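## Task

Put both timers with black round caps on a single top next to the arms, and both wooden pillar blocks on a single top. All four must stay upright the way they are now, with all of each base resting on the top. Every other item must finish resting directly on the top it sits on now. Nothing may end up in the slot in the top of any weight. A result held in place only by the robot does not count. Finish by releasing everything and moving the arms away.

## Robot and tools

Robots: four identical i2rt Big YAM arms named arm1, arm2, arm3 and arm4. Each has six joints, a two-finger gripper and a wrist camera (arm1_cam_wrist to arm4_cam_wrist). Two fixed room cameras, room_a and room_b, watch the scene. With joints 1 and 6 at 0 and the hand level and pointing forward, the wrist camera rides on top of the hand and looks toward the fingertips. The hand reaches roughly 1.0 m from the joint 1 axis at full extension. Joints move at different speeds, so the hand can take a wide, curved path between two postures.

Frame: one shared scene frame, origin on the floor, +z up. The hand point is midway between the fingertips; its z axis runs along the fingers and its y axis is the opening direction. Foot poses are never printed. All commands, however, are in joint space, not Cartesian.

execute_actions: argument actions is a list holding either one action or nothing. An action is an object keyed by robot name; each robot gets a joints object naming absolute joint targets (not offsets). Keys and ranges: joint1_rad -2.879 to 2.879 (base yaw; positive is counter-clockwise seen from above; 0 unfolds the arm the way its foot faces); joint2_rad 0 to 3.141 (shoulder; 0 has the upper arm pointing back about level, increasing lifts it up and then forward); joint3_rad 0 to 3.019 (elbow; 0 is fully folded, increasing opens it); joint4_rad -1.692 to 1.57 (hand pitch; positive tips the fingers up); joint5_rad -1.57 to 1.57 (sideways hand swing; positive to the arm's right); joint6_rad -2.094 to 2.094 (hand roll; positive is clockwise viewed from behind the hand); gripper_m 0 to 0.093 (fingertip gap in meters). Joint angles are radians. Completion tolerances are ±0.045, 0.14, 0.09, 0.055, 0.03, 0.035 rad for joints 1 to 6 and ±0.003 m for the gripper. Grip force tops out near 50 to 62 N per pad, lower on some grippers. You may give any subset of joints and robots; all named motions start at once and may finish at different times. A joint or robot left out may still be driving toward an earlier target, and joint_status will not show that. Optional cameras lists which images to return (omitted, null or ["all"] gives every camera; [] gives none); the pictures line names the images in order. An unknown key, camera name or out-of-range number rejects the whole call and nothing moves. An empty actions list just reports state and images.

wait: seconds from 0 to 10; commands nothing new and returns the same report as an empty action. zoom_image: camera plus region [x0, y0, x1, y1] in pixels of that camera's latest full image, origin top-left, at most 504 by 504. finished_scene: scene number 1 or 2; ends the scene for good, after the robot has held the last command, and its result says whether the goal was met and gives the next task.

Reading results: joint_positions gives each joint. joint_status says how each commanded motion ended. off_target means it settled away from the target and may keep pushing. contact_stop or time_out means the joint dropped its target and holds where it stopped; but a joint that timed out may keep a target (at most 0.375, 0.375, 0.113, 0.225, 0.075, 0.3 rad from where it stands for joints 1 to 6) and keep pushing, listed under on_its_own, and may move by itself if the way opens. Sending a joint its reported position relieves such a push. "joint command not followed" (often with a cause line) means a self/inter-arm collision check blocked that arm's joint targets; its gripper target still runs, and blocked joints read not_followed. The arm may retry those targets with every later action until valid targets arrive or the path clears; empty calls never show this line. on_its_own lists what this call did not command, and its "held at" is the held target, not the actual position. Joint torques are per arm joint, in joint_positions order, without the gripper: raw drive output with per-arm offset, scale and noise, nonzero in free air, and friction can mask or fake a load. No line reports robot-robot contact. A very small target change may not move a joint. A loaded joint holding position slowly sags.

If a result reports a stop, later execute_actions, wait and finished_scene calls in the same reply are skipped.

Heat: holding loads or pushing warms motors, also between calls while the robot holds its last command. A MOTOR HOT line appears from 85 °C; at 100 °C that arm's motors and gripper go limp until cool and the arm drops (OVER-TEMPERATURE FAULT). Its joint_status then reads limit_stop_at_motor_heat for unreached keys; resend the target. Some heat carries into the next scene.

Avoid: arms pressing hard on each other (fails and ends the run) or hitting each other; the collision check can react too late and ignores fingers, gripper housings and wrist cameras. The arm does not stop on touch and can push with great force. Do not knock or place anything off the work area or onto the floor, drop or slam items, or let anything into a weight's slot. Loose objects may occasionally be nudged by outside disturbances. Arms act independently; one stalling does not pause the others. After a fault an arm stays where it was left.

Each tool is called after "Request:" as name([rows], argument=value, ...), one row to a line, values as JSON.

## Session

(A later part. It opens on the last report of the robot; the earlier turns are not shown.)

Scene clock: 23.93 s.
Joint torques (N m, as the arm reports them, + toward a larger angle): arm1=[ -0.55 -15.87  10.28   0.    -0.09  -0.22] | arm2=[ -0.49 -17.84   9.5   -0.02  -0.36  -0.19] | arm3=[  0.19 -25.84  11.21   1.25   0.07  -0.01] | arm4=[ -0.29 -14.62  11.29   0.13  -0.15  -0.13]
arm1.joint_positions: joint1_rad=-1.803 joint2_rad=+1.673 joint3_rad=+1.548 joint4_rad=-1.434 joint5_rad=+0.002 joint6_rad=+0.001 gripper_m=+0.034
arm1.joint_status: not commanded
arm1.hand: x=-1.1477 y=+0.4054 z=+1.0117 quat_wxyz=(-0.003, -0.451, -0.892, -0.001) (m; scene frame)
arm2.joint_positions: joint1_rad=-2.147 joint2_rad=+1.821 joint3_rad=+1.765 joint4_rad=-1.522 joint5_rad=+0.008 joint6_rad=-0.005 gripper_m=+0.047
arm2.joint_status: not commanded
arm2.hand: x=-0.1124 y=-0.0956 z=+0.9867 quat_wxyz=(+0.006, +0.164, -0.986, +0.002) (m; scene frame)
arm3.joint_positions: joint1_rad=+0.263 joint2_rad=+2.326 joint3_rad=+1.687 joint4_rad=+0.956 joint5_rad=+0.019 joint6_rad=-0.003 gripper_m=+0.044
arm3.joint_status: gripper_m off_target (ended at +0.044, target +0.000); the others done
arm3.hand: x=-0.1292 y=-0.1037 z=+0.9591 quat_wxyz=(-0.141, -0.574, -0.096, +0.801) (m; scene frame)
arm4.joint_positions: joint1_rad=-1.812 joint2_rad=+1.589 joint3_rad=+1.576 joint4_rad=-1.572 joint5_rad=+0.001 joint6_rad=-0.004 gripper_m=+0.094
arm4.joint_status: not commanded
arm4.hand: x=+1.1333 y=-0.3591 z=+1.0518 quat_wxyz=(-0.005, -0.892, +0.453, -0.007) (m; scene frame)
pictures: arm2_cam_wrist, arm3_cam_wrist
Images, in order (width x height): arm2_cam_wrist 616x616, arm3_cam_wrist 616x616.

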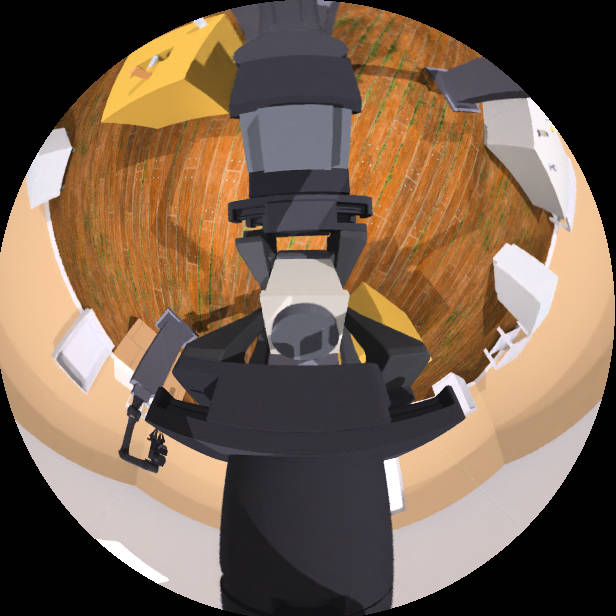

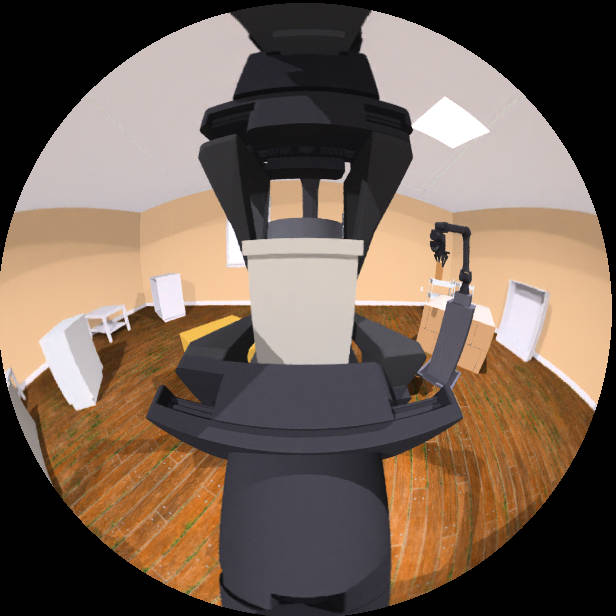

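Request:
execute_actions([
  {"arm2":{"joints":{"gripper_m":0.093}}},
], cameras=[])

Request:
execute_actions([
  {"arm2":{"joints":{"joint2_rad":1.4}}},
], cameras=["arm3_cam_wrist"])

Request:
execute_actions([
  {"arm2":{"joints":{"joint1_rad":-0.258,"joint2_rad":2.11,"joint3_rad":1.12,"joint4_rad":1.37,"joint6_rad":0.01}},"arm3":{"joints":{"joint1_rad":2.135,"joint2_rad":2.14,"joint3_rad":1.2,"joint4_rad":1.295}}},
], cameras=["arm2_cam_wrist","arm3_cam_wrist","arm4_cam_wrist"])

Request:
zoom_image(camera="arm4_cam_wrist", region=[238, 200, 378, 330])

Scene clock: 25.93 s.
Joint torques (N m, as the arm reports them, + toward a larger angle): arm1=[ -0.96 -15.6   10.19   0.21  -0.14  -0.2 ] | arm2=[ -0.5  -16.83   9.53   0.    -0.17  -0.19] | arm3=[  0.39 -26.44  11.41   1.35   0.07  -0.03] | arm4=[ -0.3  -14.61  11.29   0.13  -0.15  -0.13]
arm1.joint_positions: joint1_rad=-1.803 joint2_rad=+1.673 joint3_rad=+1.548 joint4_rad=-1.434 joint5_rad=+0.002 joint6_rad=+0.001 gripper_m=+0.034
arm1.joint_status: not commanded
arm1.hand: x=-1.1477 y=+0.4054 z=+1.0117 quat_wxyz=(-0.003, -0.451, -0.892, -0.001) (m; scene frame)
arm2.joint_positions: joint1_rad=-2.147 joint2_rad=+1.812 joint3_rad=+1.765 joint4_rad=-1.522 joint5_rad=+0.003 joint6_rad=-0.005 gripper_m=+0.093
arm2.joint_status: all done
arm2.hand: x=-0.1133 y=-0.0951 z=+0.9914 quat_wxyz=(+0.002, +0.164, -0.986, -0.001) (m; scene frame)
arm3.joint_positions: joint1_rad=+0.263 joint2_rad=+2.326 joint3_rad=+1.687 joint4_rad=+0.954 joint5_rad=+0.019 joint6_rad=-0.001 gripper_m=+0.044
arm3.joint_status: not commanded
arm3.hand: x=-0.1293 y=-0.1037 z=+0.9585 quat_wxyz=(-0.142, -0.575, -0.096, +0.800) (m; scene frame)
arm4.joint_positions: joint1_rad=-1.812 joint2_rad=+1.589 joint3_rad=+1.576 joint4_rad=-1.572 joint5_rad=+0.001 joint6_rad=-0.004 gripper_m=+0.094
arm4.joint_status: not commanded
arm4.hand: x=+1.1333 y=-0.3591 z=+1.0518 quat_wxyz=(-0.005, -0.892, +0.453, -0.007) (m; scene frame)
pictures: none
No camera images: the call's "cameras" was empty. Leave "cameras" out to get every camera's image.

Scene clock: 27.60 s.
Joint torques (N m, as the arm reports them, + toward a larger angle): arm1=[ -0.65 -15.26  10.17   0.    -0.08  -0.23] | arm2=[ -0.44 -10.23  10.02   0.76  -0.18  -0.19] | arm3=[  0.15 -25.96  11.21   1.35   0.07  -0.03] | arm4=[ -0.3  -14.65  11.29   0.14  -0.14  -0.13]
arm1.joint_positions: joint1_rad=-1.803 joint2_rad=+1.673 joint3_rad=+1.548 joint4_rad=-1.434 joint5_rad=+0.002 joint6_rad=+0.001 gripper_m=+0.034
arm1.joint_status: not commanded
arm1.hand: x=-1.1477 y=+0.4054 z=+1.0117 quat_wxyz=(-0.003, -0.451, -0.892, -0.001) (m; scene frame)
arm2.joint_positions: joint1_rad=-2.147 joint2_rad=+1.406 joint3_rad=+1.761 joint4_rad=-1.523 joint5_rad=+0.003 joint6_rad=-0.005 gripper_m=+0.093
arm2.joint_status: all done
arm2.hand: x=-0.1869 y=-0.1212 z=+1.1954 quat_wxyz=(-0.195, +0.160, -0.967, -0.033) (m; scene frame)
arm3.joint_positions: joint1_rad=+0.263 joint2_rad=+2.326 joint3_rad=+1.687 joint4_rad=+0.954 joint5_rad=+0.019 joint6_rad=-0.001 gripper_m=+0.044
arm3.joint_status: not commanded
arm3.hand: x=-0.1293 y=-0.1037 z=+0.9585 quat_wxyz=(-0.142, -0.575, -0.096, +0.800) (m; scene frame)
arm4.joint_positions: joint1_rad=-1.812 joint2_rad=+1.589 joint3_rad=+1.576 joint4_rad=-1.572 joint5_rad=+0.001 joint6_rad=-0.004 gripper_m=+0.094
arm4.joint_status: not commanded
arm4.hand: x=+1.1333 y=-0.3591 z=+1.0518 quat_wxyz=(-0.005, -0.892, +0.453, -0.007) (m; scene frame)
pictures: arm3_cam_wrist
Images, in order (width x height): arm3_cam_wrist 616x616.

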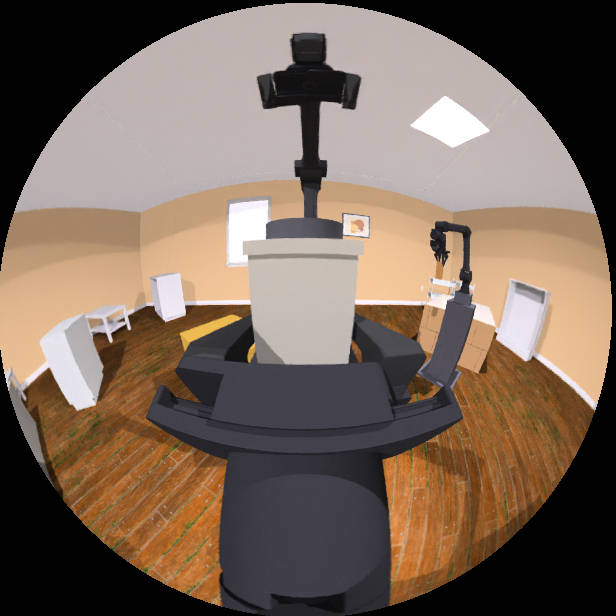

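Scene clock: 29.97 s.
Joint torques (N m, as the arm reports them, + toward a larger angle): arm1=[ -0.86 -15.69  10.25   0.21  -0.09  -0.21] | arm2=[ -0.93 -17.33   6.36   2.94  -0.04   0.  ] | arm3=[ -1.03 -21.91   7.12   2.89   0.13  -0.05] | arm4=[ -0.29 -14.64  11.29   0.13  -0.14  -0.13]
arm1.joint_positions: joint1_rad=-1.803 joint2_rad=+1.673 joint3_rad=+1.548 joint4_rad=-1.434 joint5_rad=+0.002 joint6_rad=+0.001 gripper_m=+0.034
arm1.joint_status: not commanded
arm1.hand: x=-1.1477 y=+0.4054 z=+1.0117 quat_wxyz=(-0.003, -0.451, -0.892, -0.001) (m; scene frame)
arm2.joint_positions: joint1_rad=-0.257 joint2_rad=+2.134 joint3_rad=+1.114 joint4_rad=+1.346 joint5_rad=+0.000 joint6_rad=-0.002 gripper_m=+0.093
arm2.joint_status: all done
arm2.hand: x=-1.0733 y=+0.2989 z=+0.9489 quat_wxyz=(-0.364, +0.518, -0.260, -0.729) (m; scene frame)
arm3.joint_positions: joint1_rad=+2.147 joint2_rad=+2.148 joint3_rad=+1.196 joint4_rad=+1.268 joint5_rad=+0.017 joint6_rad=+0.002 gripper_m=+0.044
arm3.joint_status: all done
arm3.hand: x=+1.1463 y=-0.3804 z=+0.9170 quat_wxyz=(-0.726, -0.256, -0.527, +0.359) (m; scene frame)
arm4.joint_positions: joint1_rad=-1.812 joint2_rad=+1.589 joint3_rad=+1.576 joint4_rad=-1.572 joint5_rad=+0.001 joint6_rad=-0.004 gripper_m=+0.094
arm4.joint_status: not commanded
arm4.hand: x=+1.1333 y=-0.3591 z=+1.0518 quat_wxyz=(-0.005, -0.892, +0.453, -0.007) (m; scene frame)
pictures: arm2_cam_wrist, arm3_cam_wrist, arm4_cam_wrist
Images, in order (width x height): arm2_cam_wrist 616x616, arm3_cam_wrist 616x616, arm4_cam_wrist 616x616.

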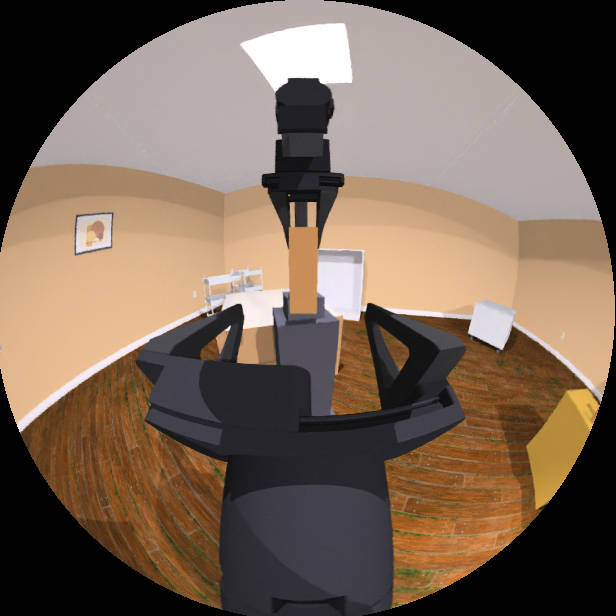

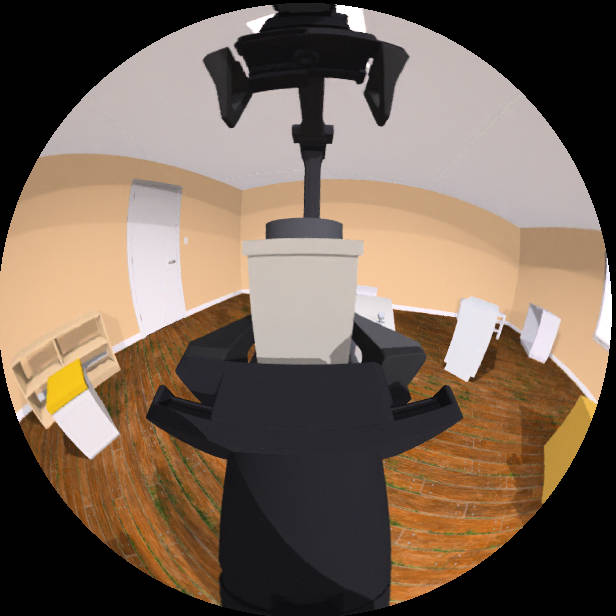

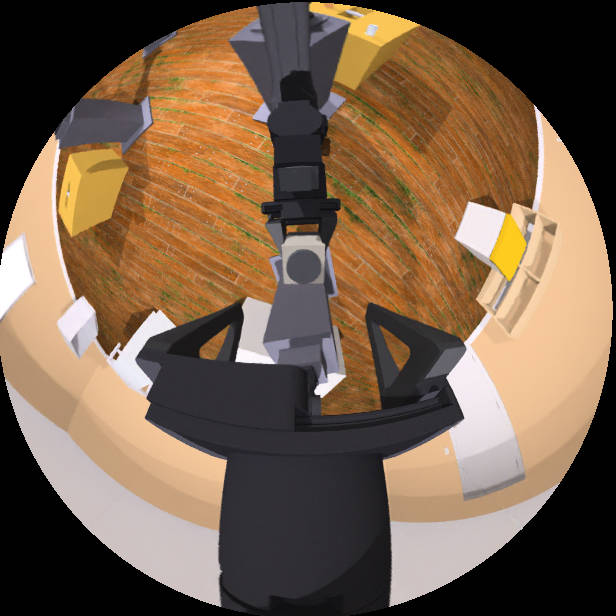

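Region (238, 200, 378, 330) of arm4_cam_wrist's 616x616 image, scaled by 3.600, with more detail than that image has; it fills the top 468 rows of this view, and the rest is white.

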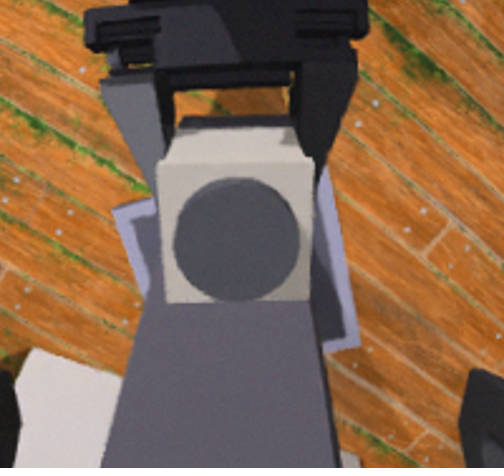

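Request:
execute_actions([
  {"arm2":{"joints":{"joint2_rad":2.345,"joint3_rad":1.663,"joint4_rad":1.045}},"arm4":{"joints":{"joint2_rad":1.62,"joint3_rad":1.337,"joint4_rad":-1.272,"joint5_rad":-0.014,"joint6_rad":-0.035}}},
], cameras=["arm2_cam_wrist","arm3_cam_wrist","arm4_cam_wrist"])

Scene clock: 32.40 s.
Joint torques (N m, as the arm reports them, + toward a larger angle): arm1=[ -0.17 -15.75  10.24   0.14  -0.11  -0.2 ] | arm2=[ -0.89 -20.2   10.69   1.51  -0.04   0.  ] | arm3=[ -1.34 -21.93   7.13   2.88   0.13  -0.05] | arm4=[ -0.27 -14.28   8.95   0.91  -0.19  -0.16]
arm1.joint_positions: joint1_rad=-1.803 joint2_rad=+1.673 joint3_rad=+1.548 joint4_rad=-1.434 joint5_rad=+0.002 joint6_rad=+0.001 gripper_m=+0.034
arm1.joint_status: not commanded
arm1.hand: x=-1.1477 y=+0.4054 z=+1.0117 quat_wxyz=(-0.003, -0.451, -0.892, -0.001) (m; scene frame)
arm2.joint_positions: joint1_rad=-0.257 joint2_rad=+2.355 joint3_rad=+1.630 joint4_rad=+1.055 joint5_rad=+0.000 joint6_rad=-0.002 gripper_m=+0.093
arm2.joint_status: all done
arm2.hand: x=-1.1583 y=+0.4122 z=+0.9586 quat_wxyz=(-0.365, +0.518, -0.259, -0.729) (m; scene frame)
arm3.joint_positions: joint1_rad=+2.147 joint2_rad=+2.148 joint3_rad=+1.196 joint4_rad=+1.268 joint5_rad=+0.017 joint6_rad=+0.002 gripper_m=+0.044
arm3.joint_status: not commanded
arm3.hand: x=+1.1463 y=-0.3804 z=+0.9170 quat_wxyz=(-0.726, -0.256, -0.527, +0.359) (m; scene frame)
arm4.joint_positions: joint1_rad=-1.812 joint2_rad=+1.623 joint3_rad=+1.323 joint4_rad=-1.281 joint5_rad=-0.012 joint6_rad=-0.024 gripper_m=+0.094
arm4.joint_status: all done
arm4.hand: x=+1.1330 y=-0.3632 z=+0.9408 quat_wxyz=(-0.010, -0.896, +0.444, -0.002) (m; scene frame)
pictures: arm2_cam_wrist, arm3_cam_wrist, arm4_cam_wrist
Images, in order (width x height): arm2_cam_wrist 616x616, arm3_cam_wrist 616x616, arm4_cam_wrist 616x616.

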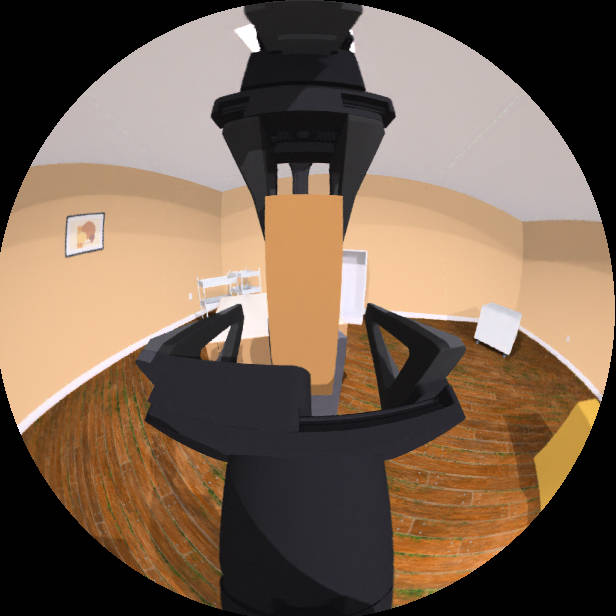

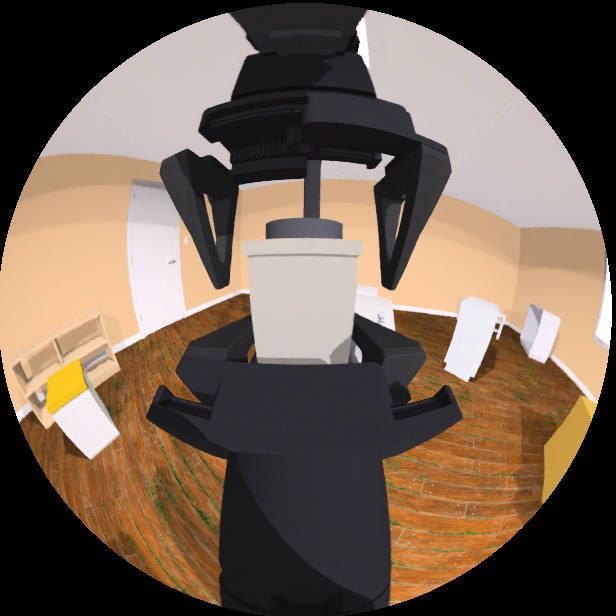

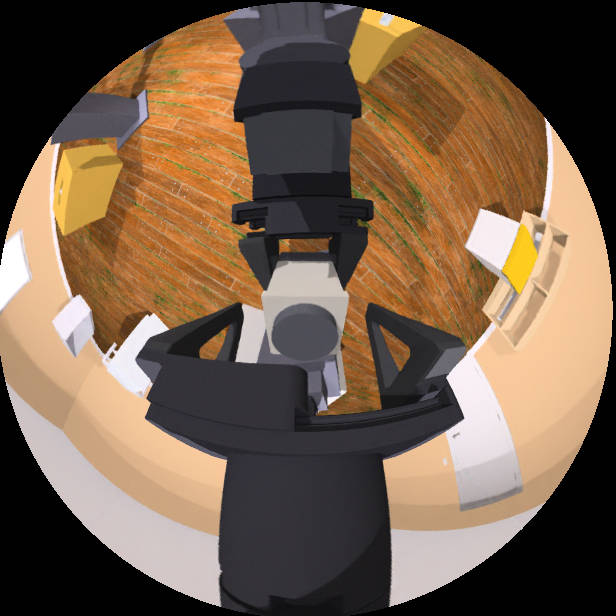

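Matches arm2's earlier grip. Close.

Request:
execute_actions([
  {"arm2":{"joints":{"gripper_m":0.0}},"arm4":{"joints":{"gripper_m":0.0}}},
], cameras=["arm4_cam_wrist"])

Scene clock: 33.70 s.
Joint torques (N m, as the arm reports them, + toward a larger angle): arm1=[ -0.02 -15.85  10.39   0.17  -0.11  -0.19] | arm2=[ -0.91 -20.42  10.66   1.54  -0.03  -0.01] | arm3=[ -1.38 -22.14   7.16   2.83   0.13  -0.05] | arm4=[ -0.29 -14.18   8.91   0.87  -0.18  -0.15]
arm1.joint_positions: joint1_rad=-1.802 joint2_rad=+1.673 joint3_rad=+1.548 joint4_rad=-1.435 joint5_rad=+0.001 joint6_rad=+0.000 gripper_m=+0.035
arm1.joint_status: not commanded
arm1.hand: x=-1.1476 y=+0.4057 z=+1.0117 quat_wxyz=(-0.003, -0.450, -0.893, -0.001) (m; scene frame)
arm2.joint_positions: joint1_rad=-0.257 joint2_rad=+2.355 joint3_rad=+1.630 joint4_rad=+1.054 joint5_rad=-0.001 joint6_rad=-0.002 gripper_m=+0.034
arm2.joint_status: gripper_m off_target (ended at +0.034, target +0.000)
arm2.hand: x=-1.1584 y=+0.4122 z=+0.9585 quat_wxyz=(-0.364, +0.518, -0.259, -0.729) (m; scene frame)
arm3.joint_positions: joint1_rad=+2.147 joint2_rad=+2.148 joint3_rad=+1.196 joint4_rad=+1.269 joint5_rad=+0.018 joint6_rad=+0.002 gripper_m=+0.044
arm3.joint_status: not commanded
arm3.hand: x=+1.1461 y=-0.3803 z=+0.9172 quat_wxyz=(-0.727, -0.256, -0.527, +0.359) (m; scene frame)
arm4.joint_positions: joint1_rad=-1.812 joint2_rad=+1.623 joint3_rad=+1.323 joint4_rad=-1.280 joint5_rad=-0.012 joint6_rad=-0.026 gripper_m=+0.046
arm4.joint_status: gripper_m off_target (ended at +0.046, target +0.000)
arm4.hand: x=+1.1329 y=-0.3631 z=+0.9408 quat_wxyz=(-0.009, -0.896, +0.443, -0.001) (m; scene frame)
pictures: arm4_cam_wrist
Images, in order (width x height): arm4_cam_wrist 616x616.

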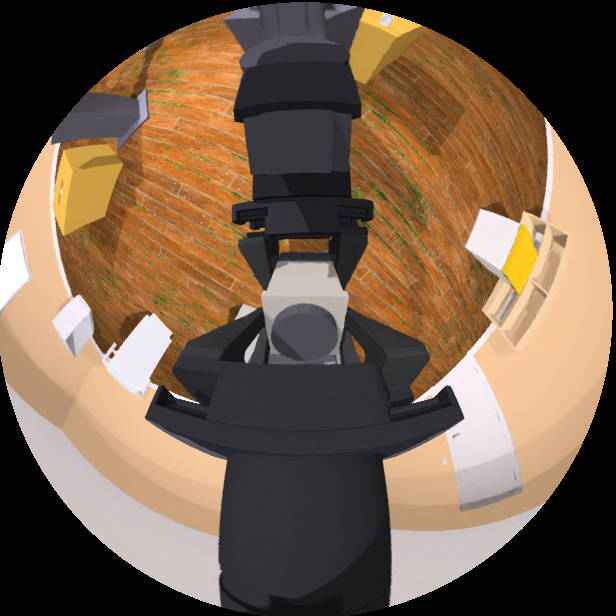

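Request:
execute_actions([
  {"arm1":{"joints":{"gripper_m":0.093}},"arm3":{"joints":{"gripper_m":0.093}}},
], cameras=[])

Request:
execute_actions([
  {"arm1":{"joints":{"joint2_rad":1.35}},"arm4":{"joints":{"joint2_rad":1.15,"joint4_rad":-1.65}},"arm3":{"joints":{"joint4_rad":0.2}}},
], cameras=["arm4_cam_wrist"])

Request:
execute_actions([
  {"arm1":{"joints":{"joint2_rad":0.7,"joint3_rad":1.0,"joint4_rad":-1.2}},"arm2":{"joints":{"joint1_rad":-1.65,"joint2_rad":2.53,"joint3_rad":1.75,"joint4_rad":1.2}},"arm3":{"joints":{"joint1_rad":0.26,"joint2_rad":1.82,"joint3_rad":1.93,"joint4_rad":-1.65,"joint5_rad":0}},"arm4":{"joints":{"joint1_rad":1.06}}},
], cameras=["room_a"])

Scene clock: 35.30 s.
Joint torques (N m, as the arm reports them, + toward a larger angle): arm1=[ -0.65 -15.07  10.47   0.17  -0.08  -0.19] | arm2=[ -0.77 -20.25  10.73   1.52  -0.03   0.  ] | arm3=[ -1.06 -21.74   7.1    2.6    0.13  -0.06] | arm4=[ -0.32 -14.31   8.92   0.87  -0.18  -0.15]
arm1.joint_positions: joint1_rad=-1.802 joint2_rad=+1.669 joint3_rad=+1.548 joint4_rad=-1.435 joint5_rad=+0.001 joint6_rad=+0.000 gripper_m=+0.093
arm1.joint_status: all done
arm1.hand: x=-1.1478 y=+0.4059 z=+1.0133 quat_wxyz=(-0.004, -0.450, -0.893, +0.000) (m; scene frame)
arm2.joint_positions: joint1_rad=-0.257 joint2_rad=+2.355 joint3_rad=+1.630 joint4_rad=+1.054 joint5_rad=-0.001 joint6_rad=-0.002 gripper_m=+0.034
arm2.joint_status: not commanded
arm2.hand: x=-1.1584 y=+0.4122 z=+0.9585 quat_wxyz=(-0.364, +0.518, -0.259, -0.729) (m; scene frame)
arm3.joint_positions: joint1_rad=+2.147 joint2_rad=+2.148 joint3_rad=+1.196 joint4_rad=+1.275 joint5_rad=+0.018 joint6_rad=+0.003 gripper_m=+0.093
arm3.joint_status: all done
arm3.hand: x=+1.1459 y=-0.3800 z=+0.9184 quat_wxyz=(-0.728, -0.256, -0.525, +0.359) (m; scene frame)
arm4.joint_positions: joint1_rad=-1.812 joint2_rad=+1.623 joint3_rad=+1.323 joint4_rad=-1.280 joint5_rad=-0.012 joint6_rad=-0.026 gripper_m=+0.046
arm4.joint_status: not commanded
arm4.hand: x=+1.1329 y=-0.3631 z=+0.9408 quat_wxyz=(-0.009, -0.896, +0.443, -0.001) (m; scene frame)
pictures: none
No camera images: the call's "cameras" was empty. Leave "cameras" out to get every camera's image.

Scene clock: 36.90 s.
Joint torques (N m, as the arm reports them, + toward a larger angle): arm1=[ -0.66 -10.33  11.51   0.67  -0.14  -0.2 ] | arm2=[ -0.85 -20.18  10.61   1.52  -0.03   0.  ] | arm3=[ -1.33 -21.83   7.07   0.98   0.13  -0.06] | arm4=[-0.33 -6.93  9.64  0.58 -0.18 -0.15]
arm1.joint_positions: joint1_rad=-1.802 joint2_rad=+1.353 joint3_rad=+1.542 joint4_rad=-1.435 joint5_rad=+0.001 joint6_rad=+0.000 gripper_m=+0.093
arm1.joint_status: all done
arm1.hand: x=-1.1773 y=+0.4445 z=+1.1587 quat_wxyz=(-0.142, -0.445, -0.881, +0.069) (m; scene frame)
arm2.joint_positions: joint1_rad=-0.257 joint2_rad=+2.355 joint3_rad=+1.630 joint4_rad=+1.054 joint5_rad=-0.001 joint6_rad=-0.002 gripper_m=+0.034
arm2.joint_status: not commanded
arm2.hand: x=-1.1584 y=+0.4122 z=+0.9585 quat_wxyz=(-0.364, +0.518, -0.259, -0.729) (m; scene frame)
arm3.joint_positions: joint1_rad=+2.147 joint2_rad=+2.148 joint3_rad=+1.196 joint4_rad=+0.213 joint5_rad=+0.018 joint6_rad=+0.003 gripper_m=+0.093
arm3.joint_status: all done
arm3.hand: x=+1.1113 y=-0.3418 z=+0.6748 quat_wxyz=(-0.359, -0.398, -0.823, +0.188) (m; scene frame)
arm4.joint_positions: joint1_rad=-1.812 joint2_rad=+1.151 joint3_rad=+1.319 joint4_rad=-1.647 joint5_rad=-0.012 joint6_rad=-0.026 gripper_m=+0.046
arm4.joint_status: all done
arm4.hand: x=+1.2174 y=-0.4787 z=+1.1175 quat_wxyz=(+0.014, -0.896, +0.443, +0.043) (m; scene frame)
pictures: arm4_cam_wrist
Images, in order (width x height): arm4_cam_wrist 616x616.

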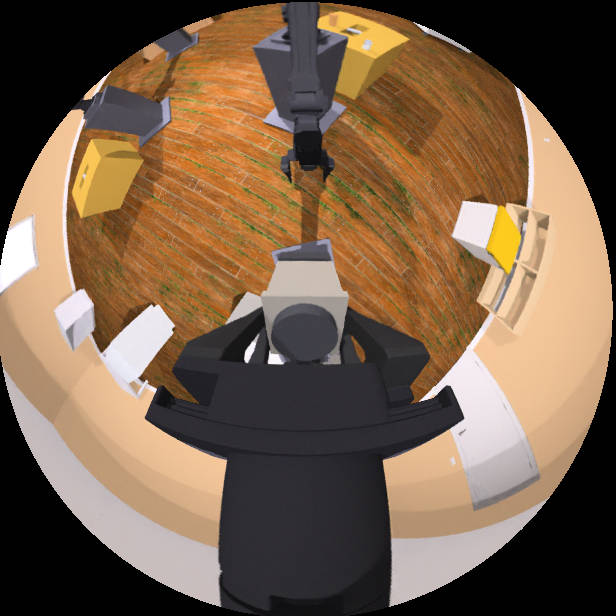

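Scene clock: 39.33 s.
Joint torques (N m, as the arm reports them, + toward a larger angle): arm1=[-0.51 -0.58 10.63  2.24 -0.07 -0.2 ] | arm2=[ -1.17 -22.48   8.63   3.16  -0.12  -0.02] | arm3=[  1.03 -21.13  11.07  -0.33   0.09  -0.06] | arm4=[-0.16 -6.93  9.64  0.6  -0.07 -0.14]
arm1.joint_positions: joint1_rad=-1.802 joint2_rad=+0.694 joint3_rad=+1.000 joint4_rad=-1.217 joint5_rad=+0.001 joint6_rad=+0.000 gripper_m=+0.093
arm1.joint_status: all done
arm1.hand: x=-1.2787 y=+0.5818 z=+1.1523 quat_wxyz=(-0.287, -0.428, -0.845, +0.143) (m; scene frame)
arm2.joint_positions: joint1_rad=-1.645 joint2_rad=+2.557 joint3_rad=+1.732 joint4_rad=+1.171 joint5_rad=+0.001 joint6_rad=-0.001 gripper_m=+0.034
arm2.joint_status: all done
arm2.hand: x=-0.0586 y=+0.3642 z=+0.8605 quat_wxyz=(-0.748, +0.228, -0.528, -0.330) (m; scene frame)
arm3.joint_positions: joint1_rad=+0.252 joint2_rad=+1.835 joint3_rad=+1.909 joint4_rad=-1.638 joint5_rad=+0.000 joint6_rad=+0.003 gripper_m=+0.093
arm3.joint_status: all done
arm3.hand: x=+0.1530 y=+0.0068 z=+1.0074 quat_wxyz=(-0.004, -0.985, -0.173, +0.009) (m; scene frame)
arm4.joint_positions: joint1_rad=+1.055 joint2_rad=+1.152 joint3_rad=+1.319 joint4_rad=-1.647 joint5_rad=-0.015 joint6_rad=-0.026 gripper_m=+0.046
arm4.joint_status: all done
arm4.hand: x=+1.5272 y=-1.0515 z=+1.1189 quat_wxyz=(-0.041, -0.560, -0.827, +0.022) (m; scene frame)
pictures: room_a
Images, in order (width x height): room_a 896x504.

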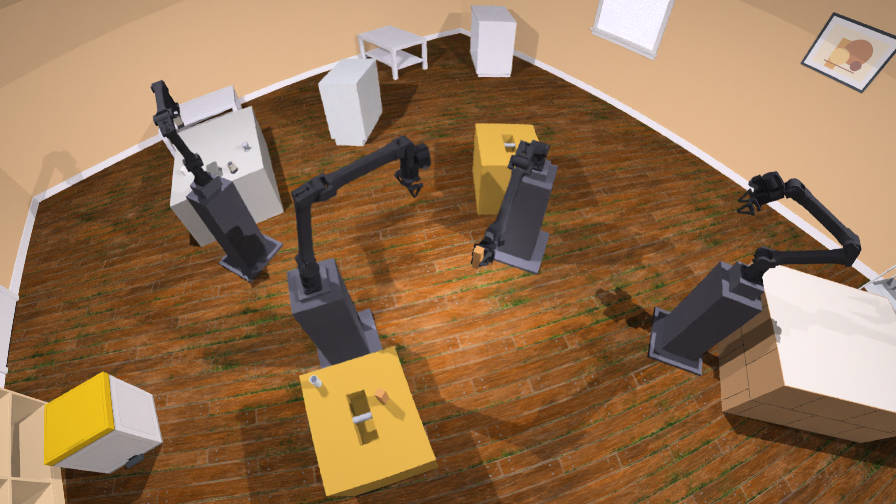

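Request:
execute_actions([
  {"arm2":{"joints":{"joint1_rad":-2.124}},"arm4":{"joints":{"joint2_rad":2.215,"joint3_rad":1.18,"joint4_rad":-0.497}}},
], cameras=["arm3_cam_wrist","arm4_cam_wrist"])

Request:
zoom_image(camera="arm3_cam_wrist", region=[238, 200, 378, 320])

Scene clock: 42.47 s.
Joint torques (N m, as the arm reports them, + toward a larger angle): arm1=[-0.72 -0.48 10.74  2.13 -0.1  -0.18] | arm2=[ -0.5  -22.34   8.62   3.14  -0.03  -0.02] | arm3=[  1.05 -21.22  11.12  -0.34   0.09  -0.06] | arm4=[ -0.58 -18.97   5.19   0.92  -0.06  -0.14]
arm1.joint_positions: joint1_rad=-1.802 joint2_rad=+0.694 joint3_rad=+1.000 joint4_rad=-1.217 joint5_rad=+0.001 joint6_rad=+0.000 gripper_m=+0.093
arm1.joint_status: not commanded
arm1.hand: x=-1.2787 y=+0.5818 z=+1.1523 quat_wxyz=(-0.287, -0.428, -0.845, +0.143) (m; scene frame)
arm2.joint_positions: joint1_rad=-2.129 joint2_rad=+2.557 joint3_rad=+1.732 joint4_rad=+1.171 joint5_rad=-0.001 joint6_rad=+0.000 gripper_m=+0.034
arm2.joint_status: all done
arm2.hand: x=+0.1703 y=+0.0179 z=+0.8575 quat_wxyz=(-0.805, +0.096, -0.569, -0.141) (m; scene frame)
arm3.joint_positions: joint1_rad=+0.252 joint2_rad=+1.835 joint3_rad=+1.909 joint4_rad=-1.638 joint5_rad=+0.000 joint6_rad=+0.003 gripper_m=+0.093
arm3.joint_status: not commanded
arm3.hand: x=+0.1530 y=+0.0068 z=+1.0074 quat_wxyz=(-0.004, -0.985, -0.173, +0.009) (m; scene frame)
arm4.joint_positions: joint1_rad=+1.055 joint2_rad=+2.225 joint3_rad=+1.168 joint4_rad=-0.506 joint5_rad=-0.015 joint6_rad=-0.026 gripper_m=+0.046
arm4.joint_status: all done
arm4.hand: x=+1.5840 y=-1.2100 z=+0.6077 quat_wxyz=(-0.008, -0.561, -0.828, -0.002) (m; scene frame)
pictures: arm3_cam_wrist, arm4_cam_wrist
Images, in order (width x height): arm3_cam_wrist 616x616, arm4_cam_wrist 616x616.

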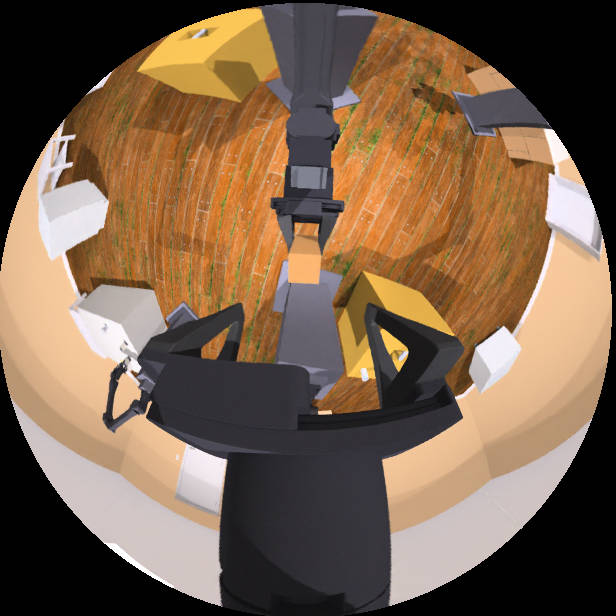

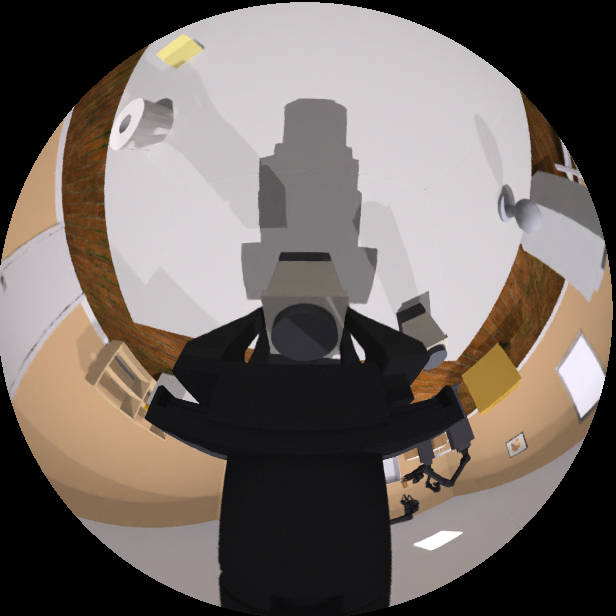

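Region (238, 200, 378, 320) of arm3_cam_wrist's 616x616 image, scaled by 3.600, with more detail than that image has; it fills the top 432 rows of this view, and the rest is white.

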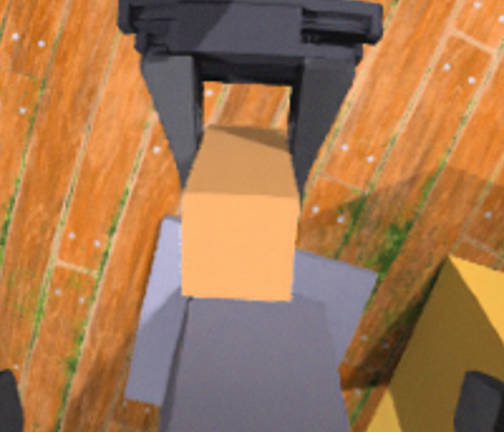

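Request:
execute_actions([
  {"arm3":{"joints":{"joint2_rad":1.858,"joint3_rad":1.638,"joint4_rad":-1.337,"joint6_rad":0.05}},"arm4":{"joints":{"joint2_rad":2.295,"joint4_rad":-0.44}}},
], cameras=["arm3_cam_wrist","arm4_cam_wrist"])

Scene clock: 44.33 s.
Joint torques (N m, as the arm reports them, + toward a larger angle): arm1=[-0.66  0.15 10.67  2.13 -0.12 -0.22] | arm2=[ -0.25 -22.4    8.61   3.15  -0.03  -0.02] | arm3=[  1.01 -19.66   9.91   0.77   0.09  -0.02] | arm4=[ -0.58 -17.74   4.69   0.86  -0.07  -0.14]
arm1.joint_positions: joint1_rad=-1.802 joint2_rad=+0.694 joint3_rad=+1.000 joint4_rad=-1.217 joint5_rad=+0.001 joint6_rad=+0.000 gripper_m=+0.093
arm1.joint_status: not commanded
arm1.hand: x=-1.2787 y=+0.5818 z=+1.1523 quat_wxyz=(-0.287, -0.428, -0.845, +0.143) (m; scene frame)
arm2.joint_positions: joint1_rad=-2.129 joint2_rad=+2.557 joint3_rad=+1.732 joint4_rad=+1.171 joint5_rad=-0.001 joint6_rad=+0.000 gripper_m=+0.034
arm2.joint_status: not commanded
arm2.hand: x=+0.1703 y=+0.0179 z=+0.8575 quat_wxyz=(-0.805, +0.096, -0.569, -0.141) (m; scene frame)
arm3.joint_positions: joint1_rad=+0.252 joint2_rad=+1.856 joint3_rad=+1.628 joint4_rad=-1.350 joint5_rad=+0.000 joint6_rad=+0.037 gripper_m=+0.093
arm3.joint_status: all done
arm3.hand: x=+0.1566 y=+0.0075 z=+0.8897 quat_wxyz=(-0.003, -0.988, -0.156, +0.002) (m; scene frame)
arm4.joint_positions: joint1_rad=+1.055 joint2_rad=+2.297 joint3_rad=+1.168 joint4_rad=-0.448 joint5_rad=-0.015 joint6_rad=-0.026 gripper_m=+0.046
arm4.joint_status: all done
arm4.hand: x=+1.5806 y=-1.2010 z=+0.5743 quat_wxyz=(-0.002, -0.561, -0.828, -0.006) (m; scene frame)
pictures: arm3_cam_wrist, arm4_cam_wrist
Images, in order (width x height): arm3_cam_wrist 616x616, arm4_cam_wrist 616x616.

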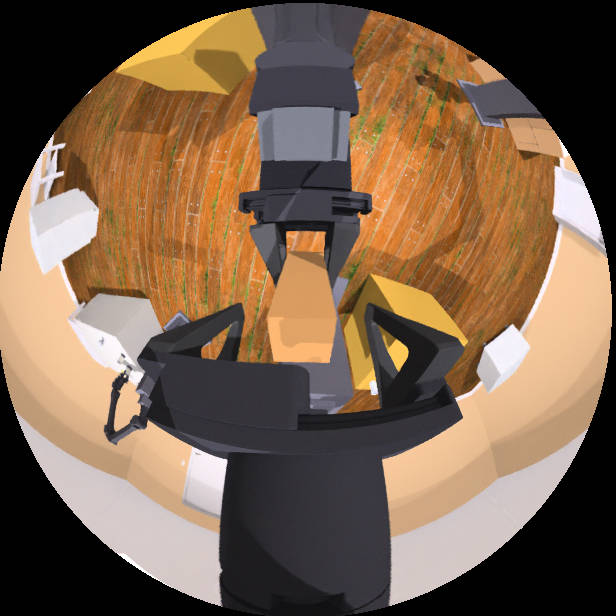

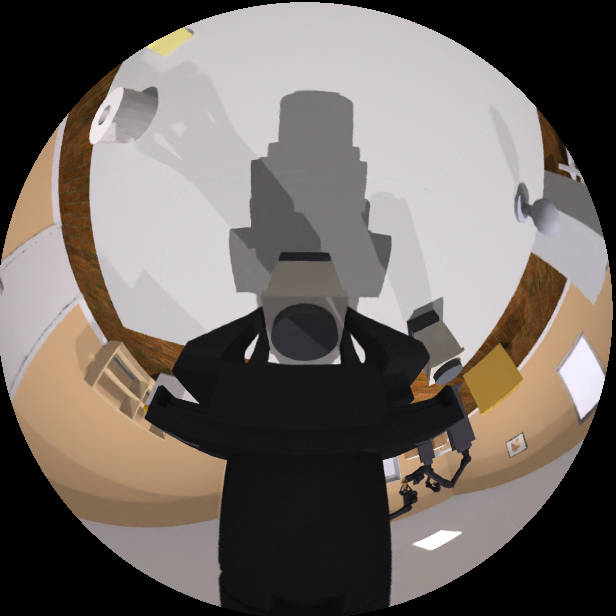

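Request:
zoom_image(camera="arm4_cam_wrist", region=[260, 200, 370, 290])

Region (260, 200, 370, 290) of arm4_cam_wrist's 616x616 image, scaled by 4.582, with more detail than that image has; it fills the top 412 rows of this view, and the rest is white.

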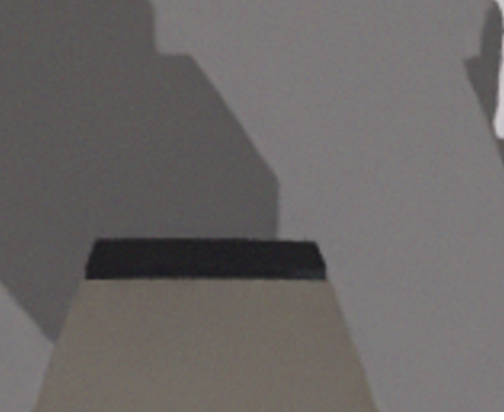

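Request:
execute_actions([
  {"arm3":{"joints":{"gripper_m":0,"joint5_rad":-0.012}},"arm4":{"joints":{"joint2_rad":2.334,"joint4_rad":-0.42}}},
], cameras=["arm3_cam_wrist","arm4_cam_wrist"])

Request:
zoom_image(camera="arm4_cam_wrist", region=[260, 200, 370, 290])

Scene clock: 46.13 s.
Joint torques (N m, as the arm reports them, + toward a larger angle): arm1=[-0.16 -0.8  10.64  2.03 -0.09 -0.21] | arm2=[ -0.24 -22.37   8.62   3.02  -0.02  -0.01] | arm3=[  1.02 -19.54   9.96   0.73  -0.11  -0.05] | arm4=[ -0.61 -15.94   4.56   0.91  -0.1   -0.14]
arm1.joint_positions: joint1_rad=-1.802 joint2_rad=+0.694 joint3_rad=+1.000 joint4_rad=-1.217 joint5_rad=+0.001 joint6_rad=+0.000 gripper_m=+0.093
arm1.joint_status: not commanded
arm1.hand: x=-1.2787 y=+0.5818 z=+1.1523 quat_wxyz=(-0.287, -0.428, -0.845, +0.143) (m; scene frame)
arm2.joint_positions: joint1_rad=-2.129 joint2_rad=+2.557 joint3_rad=+1.732 joint4_rad=+1.174 joint5_rad=-0.001 joint6_rad=-0.002 gripper_m=+0.034
arm2.joint_status: not commanded
arm2.hand: x=+0.1700 y=+0.0179 z=+0.8581 quat_wxyz=(-0.806, +0.096, -0.567, -0.141) (m; scene frame)
arm3.joint_positions: joint1_rad=+0.252 joint2_rad=+1.856 joint3_rad=+1.628 joint4_rad=-1.349 joint5_rad=-0.007 joint6_rad=+0.039 gripper_m=+0.034
arm3.joint_status: gripper_m off_target (ended at +0.034, target +0.000); the others done
arm3.hand: x=+0.1568 y=+0.0063 z=+0.8897 quat_wxyz=(-0.007, -0.988, -0.155, +0.002) (m; scene frame)
arm4.joint_positions: joint1_rad=+1.055 joint2_rad=+2.313 joint3_rad=+1.168 joint4_rad=-0.428 joint5_rad=-0.014 joint6_rad=-0.026 gripper_m=+0.046
arm4.joint_status: all done
arm4.hand: x=+1.5803 y=-1.2006 z=+0.5669 quat_wxyz=(-0.004, -0.561, -0.828, -0.004) (m; scene frame)
pictures: arm3_cam_wrist, arm4_cam_wrist
Images, in order (width x height): arm3_cam_wrist 616x616, arm4_cam_wrist 616x616.

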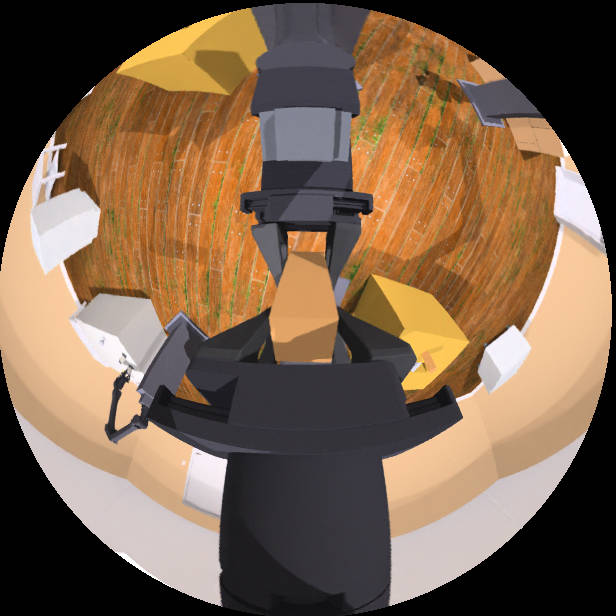

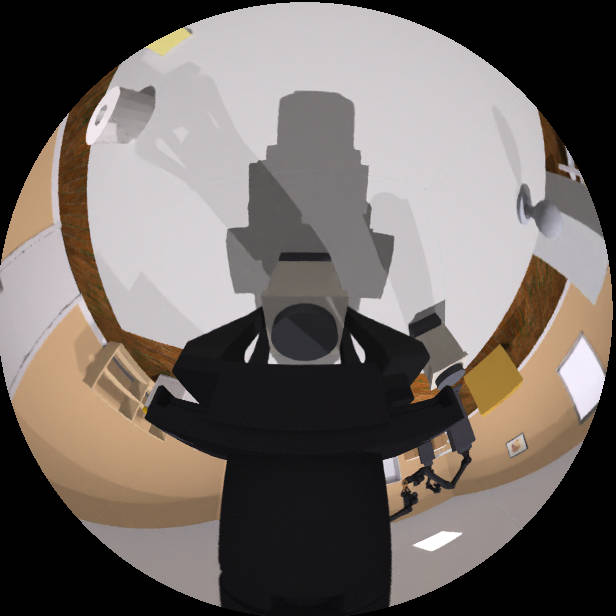

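Region (260, 200, 370, 290) of arm4_cam_wrist's 616x616 image, scaled by 4.582, with more detail than that image has; it fills the top 412 rows of this view, and the rest is white.

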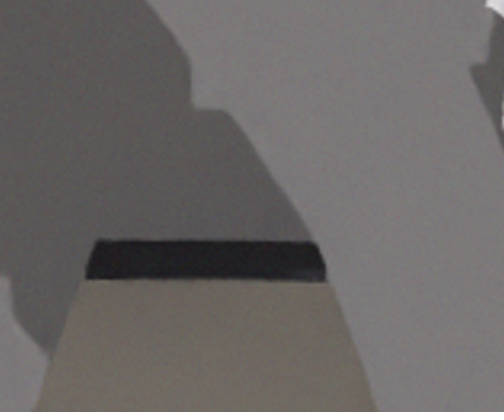

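Request:
execute_actions([
  {"arm2":{"joints":{"gripper_m":0.093}},"arm4":{"joints":{"gripper_m":0.085,"joint2_rad":2.31}}},
], cameras=[])

Request:
execute_actions([
  {"arm2":{"joints":{"joint4_rad":0.6}},"arm3":{"joints":{"joint2_rad":1.7,"joint4_rad":-1.49}},"arm4":{"joints":{"joint2_rad":2.1,"joint4_rad":-0.6}}},
], cameras=["arm3_cam_wrist"])

Request:
execute_actions([
  {"arm2":{"joints":{"joint4_rad":1.0,"joint3_rad":1.3,"joint1_rad":-1.85}},"arm3":{"joints":{"joint1_rad":-1.745,"joint2_rad":1.92,"joint3_rad":1.48,"joint4_rad":-1.085,"joint6_rad":-0.15}},"arm4":{"joints":{"joint2_rad":1.0,"joint3_rad":1.0,"joint4_rad":-1.2}}},
], cameras=["arm2_cam_wrist","arm3_cam_wrist","arm4_cam_wrist"])

Scene clock: 48.73 s.
Joint torques (N m, as the arm reports them, + toward a larger angle): arm1=[-0.92 -0.22 10.65  2.18 -0.12 -0.2 ] | arm2=[ -0.07 -22.48   8.64   2.94  -0.02  -0.01] | arm3=[  0.99 -19.7   10.07   0.7   -0.07  -0.05] | arm4=[ -0.62 -17.58   4.64   0.83  -0.09  -0.14]
arm1.joint_positions: joint1_rad=-1.802 joint2_rad=+0.694 joint3_rad=+1.000 joint4_rad=-1.217 joint5_rad=+0.001 joint6_rad=+0.000 gripper_m=+0.093
arm1.joint_status: not commanded
arm1.hand: x=-1.2787 y=+0.5818 z=+1.1523 quat_wxyz=(-0.287, -0.428, -0.845, +0.143) (m; scene frame)
arm2.joint_positions: joint1_rad=-2.129 joint2_rad=+2.556 joint3_rad=+1.732 joint4_rad=+1.177 joint5_rad=-0.001 joint6_rad=-0.001 gripper_m=+0.093
arm2.joint_status: all done
arm2.hand: x=+0.1698 y=+0.0179 z=+0.8591 quat_wxyz=(-0.806, +0.096, -0.566, -0.141) (m; scene frame)
arm3.joint_positions: joint1_rad=+0.252 joint2_rad=+1.856 joint3_rad=+1.628 joint4_rad=-1.349 joint5_rad=-0.008 joint6_rad=+0.040 gripper_m=+0.034
arm3.joint_status: not commanded
arm3.hand: x=+0.1568 y=+0.0061 z=+0.8897 quat_wxyz=(-0.007, -0.988, -0.155, +0.002) (m; scene frame)
arm4.joint_positions: joint1_rad=+1.055 joint2_rad=+2.312 joint3_rad=+1.168 joint4_rad=-0.428 joint5_rad=-0.014 joint6_rad=-0.026 gripper_m=+0.085
arm4.joint_status: all done
arm4.hand: x=+1.5804 y=-1.2008 z=+0.5671 quat_wxyz=(-0.004, -0.561, -0.828, -0.004) (m; scene frame)
pictures: none
No camera images: the call's "cameras" was empty. Leave "cameras" out to get every camera's image.

Scene clock: 50.00 s.
Joint torques (N m, as the arm reports them, + toward a larger angle): arm1=[-0.15 -0.57 10.67  2.02 -0.12 -0.2 ] | arm2=[ -0.3  -22.63   8.79   1.62  -0.02  -0.01] | arm3=[  1.03 -16.05  10.61  -0.21  -0.07  -0.05] | arm4=[ -0.59 -15.48   6.11   0.32  -0.09  -0.14]
arm1.joint_positions: joint1_rad=-1.802 joint2_rad=+0.694 joint3_rad=+1.000 joint4_rad=-1.217 joint5_rad=+0.001 joint6_rad=+0.000 gripper_m=+0.093
arm1.joint_status: not commanded
arm1.hand: x=-1.2787 y=+0.5818 z=+1.1523 quat_wxyz=(-0.287, -0.428, -0.845, +0.143) (m; scene frame)
arm2.joint_positions: joint1_rad=-2.129 joint2_rad=+2.556 joint3_rad=+1.732 joint4_rad=+0.612 joint5_rad=-0.001 joint6_rad=-0.001 gripper_m=+0.093
arm2.joint_status: all done
arm2.hand: x=+0.1779 y=+0.0216 z=+0.7224 quat_wxyz=(-0.617, +0.132, -0.768, -0.109) (m; scene frame)
arm3.joint_positions: joint1_rad=+0.252 joint2_rad=+1.686 joint3_rad=+1.622 joint4_rad=-1.480 joint5_rad=-0.008 joint6_rad=+0.040 gripper_m=+0.034
arm3.joint_status: all done
arm3.hand: x=+0.1983 y=+0.0218 z=+0.9751 quat_wxyz=(-0.010, -0.988, -0.155, +0.018) (m; scene frame)
arm4.joint_positions: joint1_rad=+1.055 joint2_rad=+2.082 joint3_rad=+1.170 joint4_rad=-0.593 joint5_rad=-0.014 joint6_rad=-0.026 gripper_m=+0.085
arm4.joint_status: all done
arm4.hand: x=+1.5911 y=-1.2290 z=+0.6770 quat_wxyz=(-0.031, -0.561, -0.827, +0.015) (m; scene frame)
pictures: arm3_cam_wrist
Images, in order (width x height): arm3_cam_wrist 616x616.

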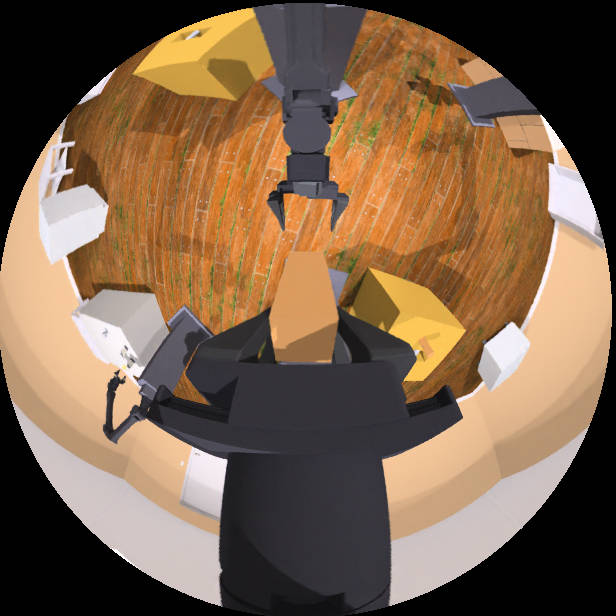

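Scene clock: 52.03 s.
Joint torques (N m, as the arm reports them, + toward a larger angle): arm1=[-0.36 -0.41 10.63  2.14 -0.09 -0.21] | arm2=[ -0.38 -18.38   4.45   3.2   -0.05  -0.01] | arm3=[  1.34 -22.63   9.39   0.12   0.08  -0.3 ] | arm4=[-0.56 -4.95 10.24  0.93 -0.09 -0.14]
arm1.joint_positions: joint1_rad=-1.802 joint2_rad=+0.694 joint3_rad=+1.000 joint4_rad=-1.217 joint5_rad=+0.001 joint6_rad=+0.000 gripper_m=+0.093
arm1.joint_status: not commanded
arm1.hand: x=-1.2787 y=+0.5818 z=+1.1523 quat_wxyz=(-0.287, -0.428, -0.845, +0.143) (m; scene frame)
arm2.joint_positions: joint1_rad=-1.853 joint2_rad=+2.542 joint3_rad=+1.298 joint4_rad=+0.975 joint5_rad=+0.000 joint6_rad=-0.001 gripper_m=+0.093
arm2.joint_status: all done
arm2.hand: x=-0.0500 y=+0.1529 z=+0.6346 quat_wxyz=(-0.575, +0.241, -0.759, -0.186) (m; scene frame)
arm3.joint_positions: joint1_rad=-1.754 joint2_rad=+1.944 joint3_rad=+1.466 joint4_rad=-1.084 joint5_rad=-0.012 joint6_rad=-0.137 gripper_m=+0.034
arm3.joint_status: all done
arm3.hand: x=+0.7316 y=+0.7616 z=+0.7709 quat_wxyz=(-0.007, -0.725, +0.689, +0.008) (m; scene frame)
arm4.joint_positions: joint1_rad=+1.055 joint2_rad=+0.998 joint3_rad=+0.980 joint4_rad=-1.193 joint5_rad=-0.014 joint6_rad=-0.026 gripper_m=+0.085
arm4.joint_status: all done
arm4.hand: x=+1.5316 y=-1.0644 z=+1.0447 quat_wxyz=(-0.150, -0.551, -0.815, +0.100) (m; scene frame)
pictures: arm2_cam_wrist, arm3_cam_wrist, arm4_cam_wrist
Images, in order (width x height): arm2_cam_wrist 616x616, arm3_cam_wrist 616x616, arm4_cam_wrist 616x616.

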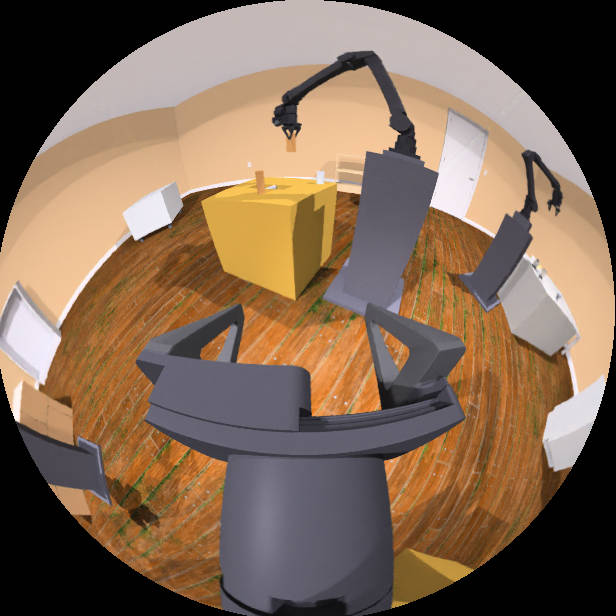

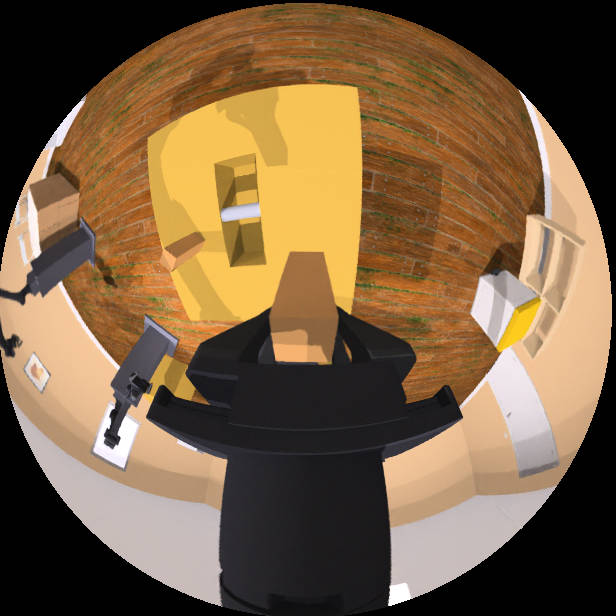

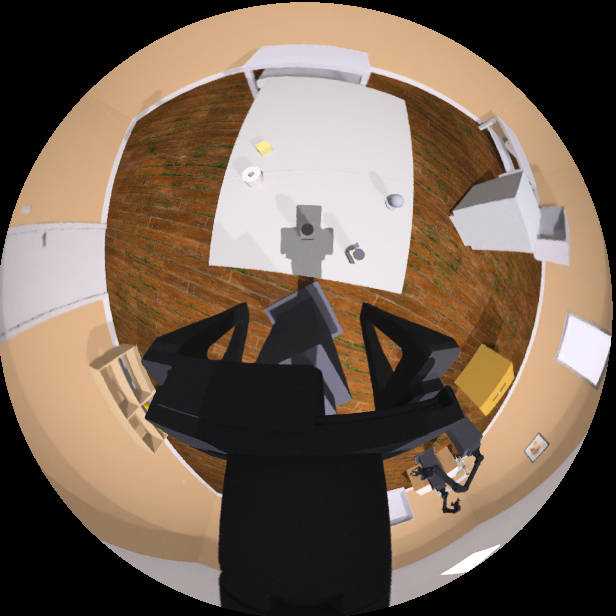

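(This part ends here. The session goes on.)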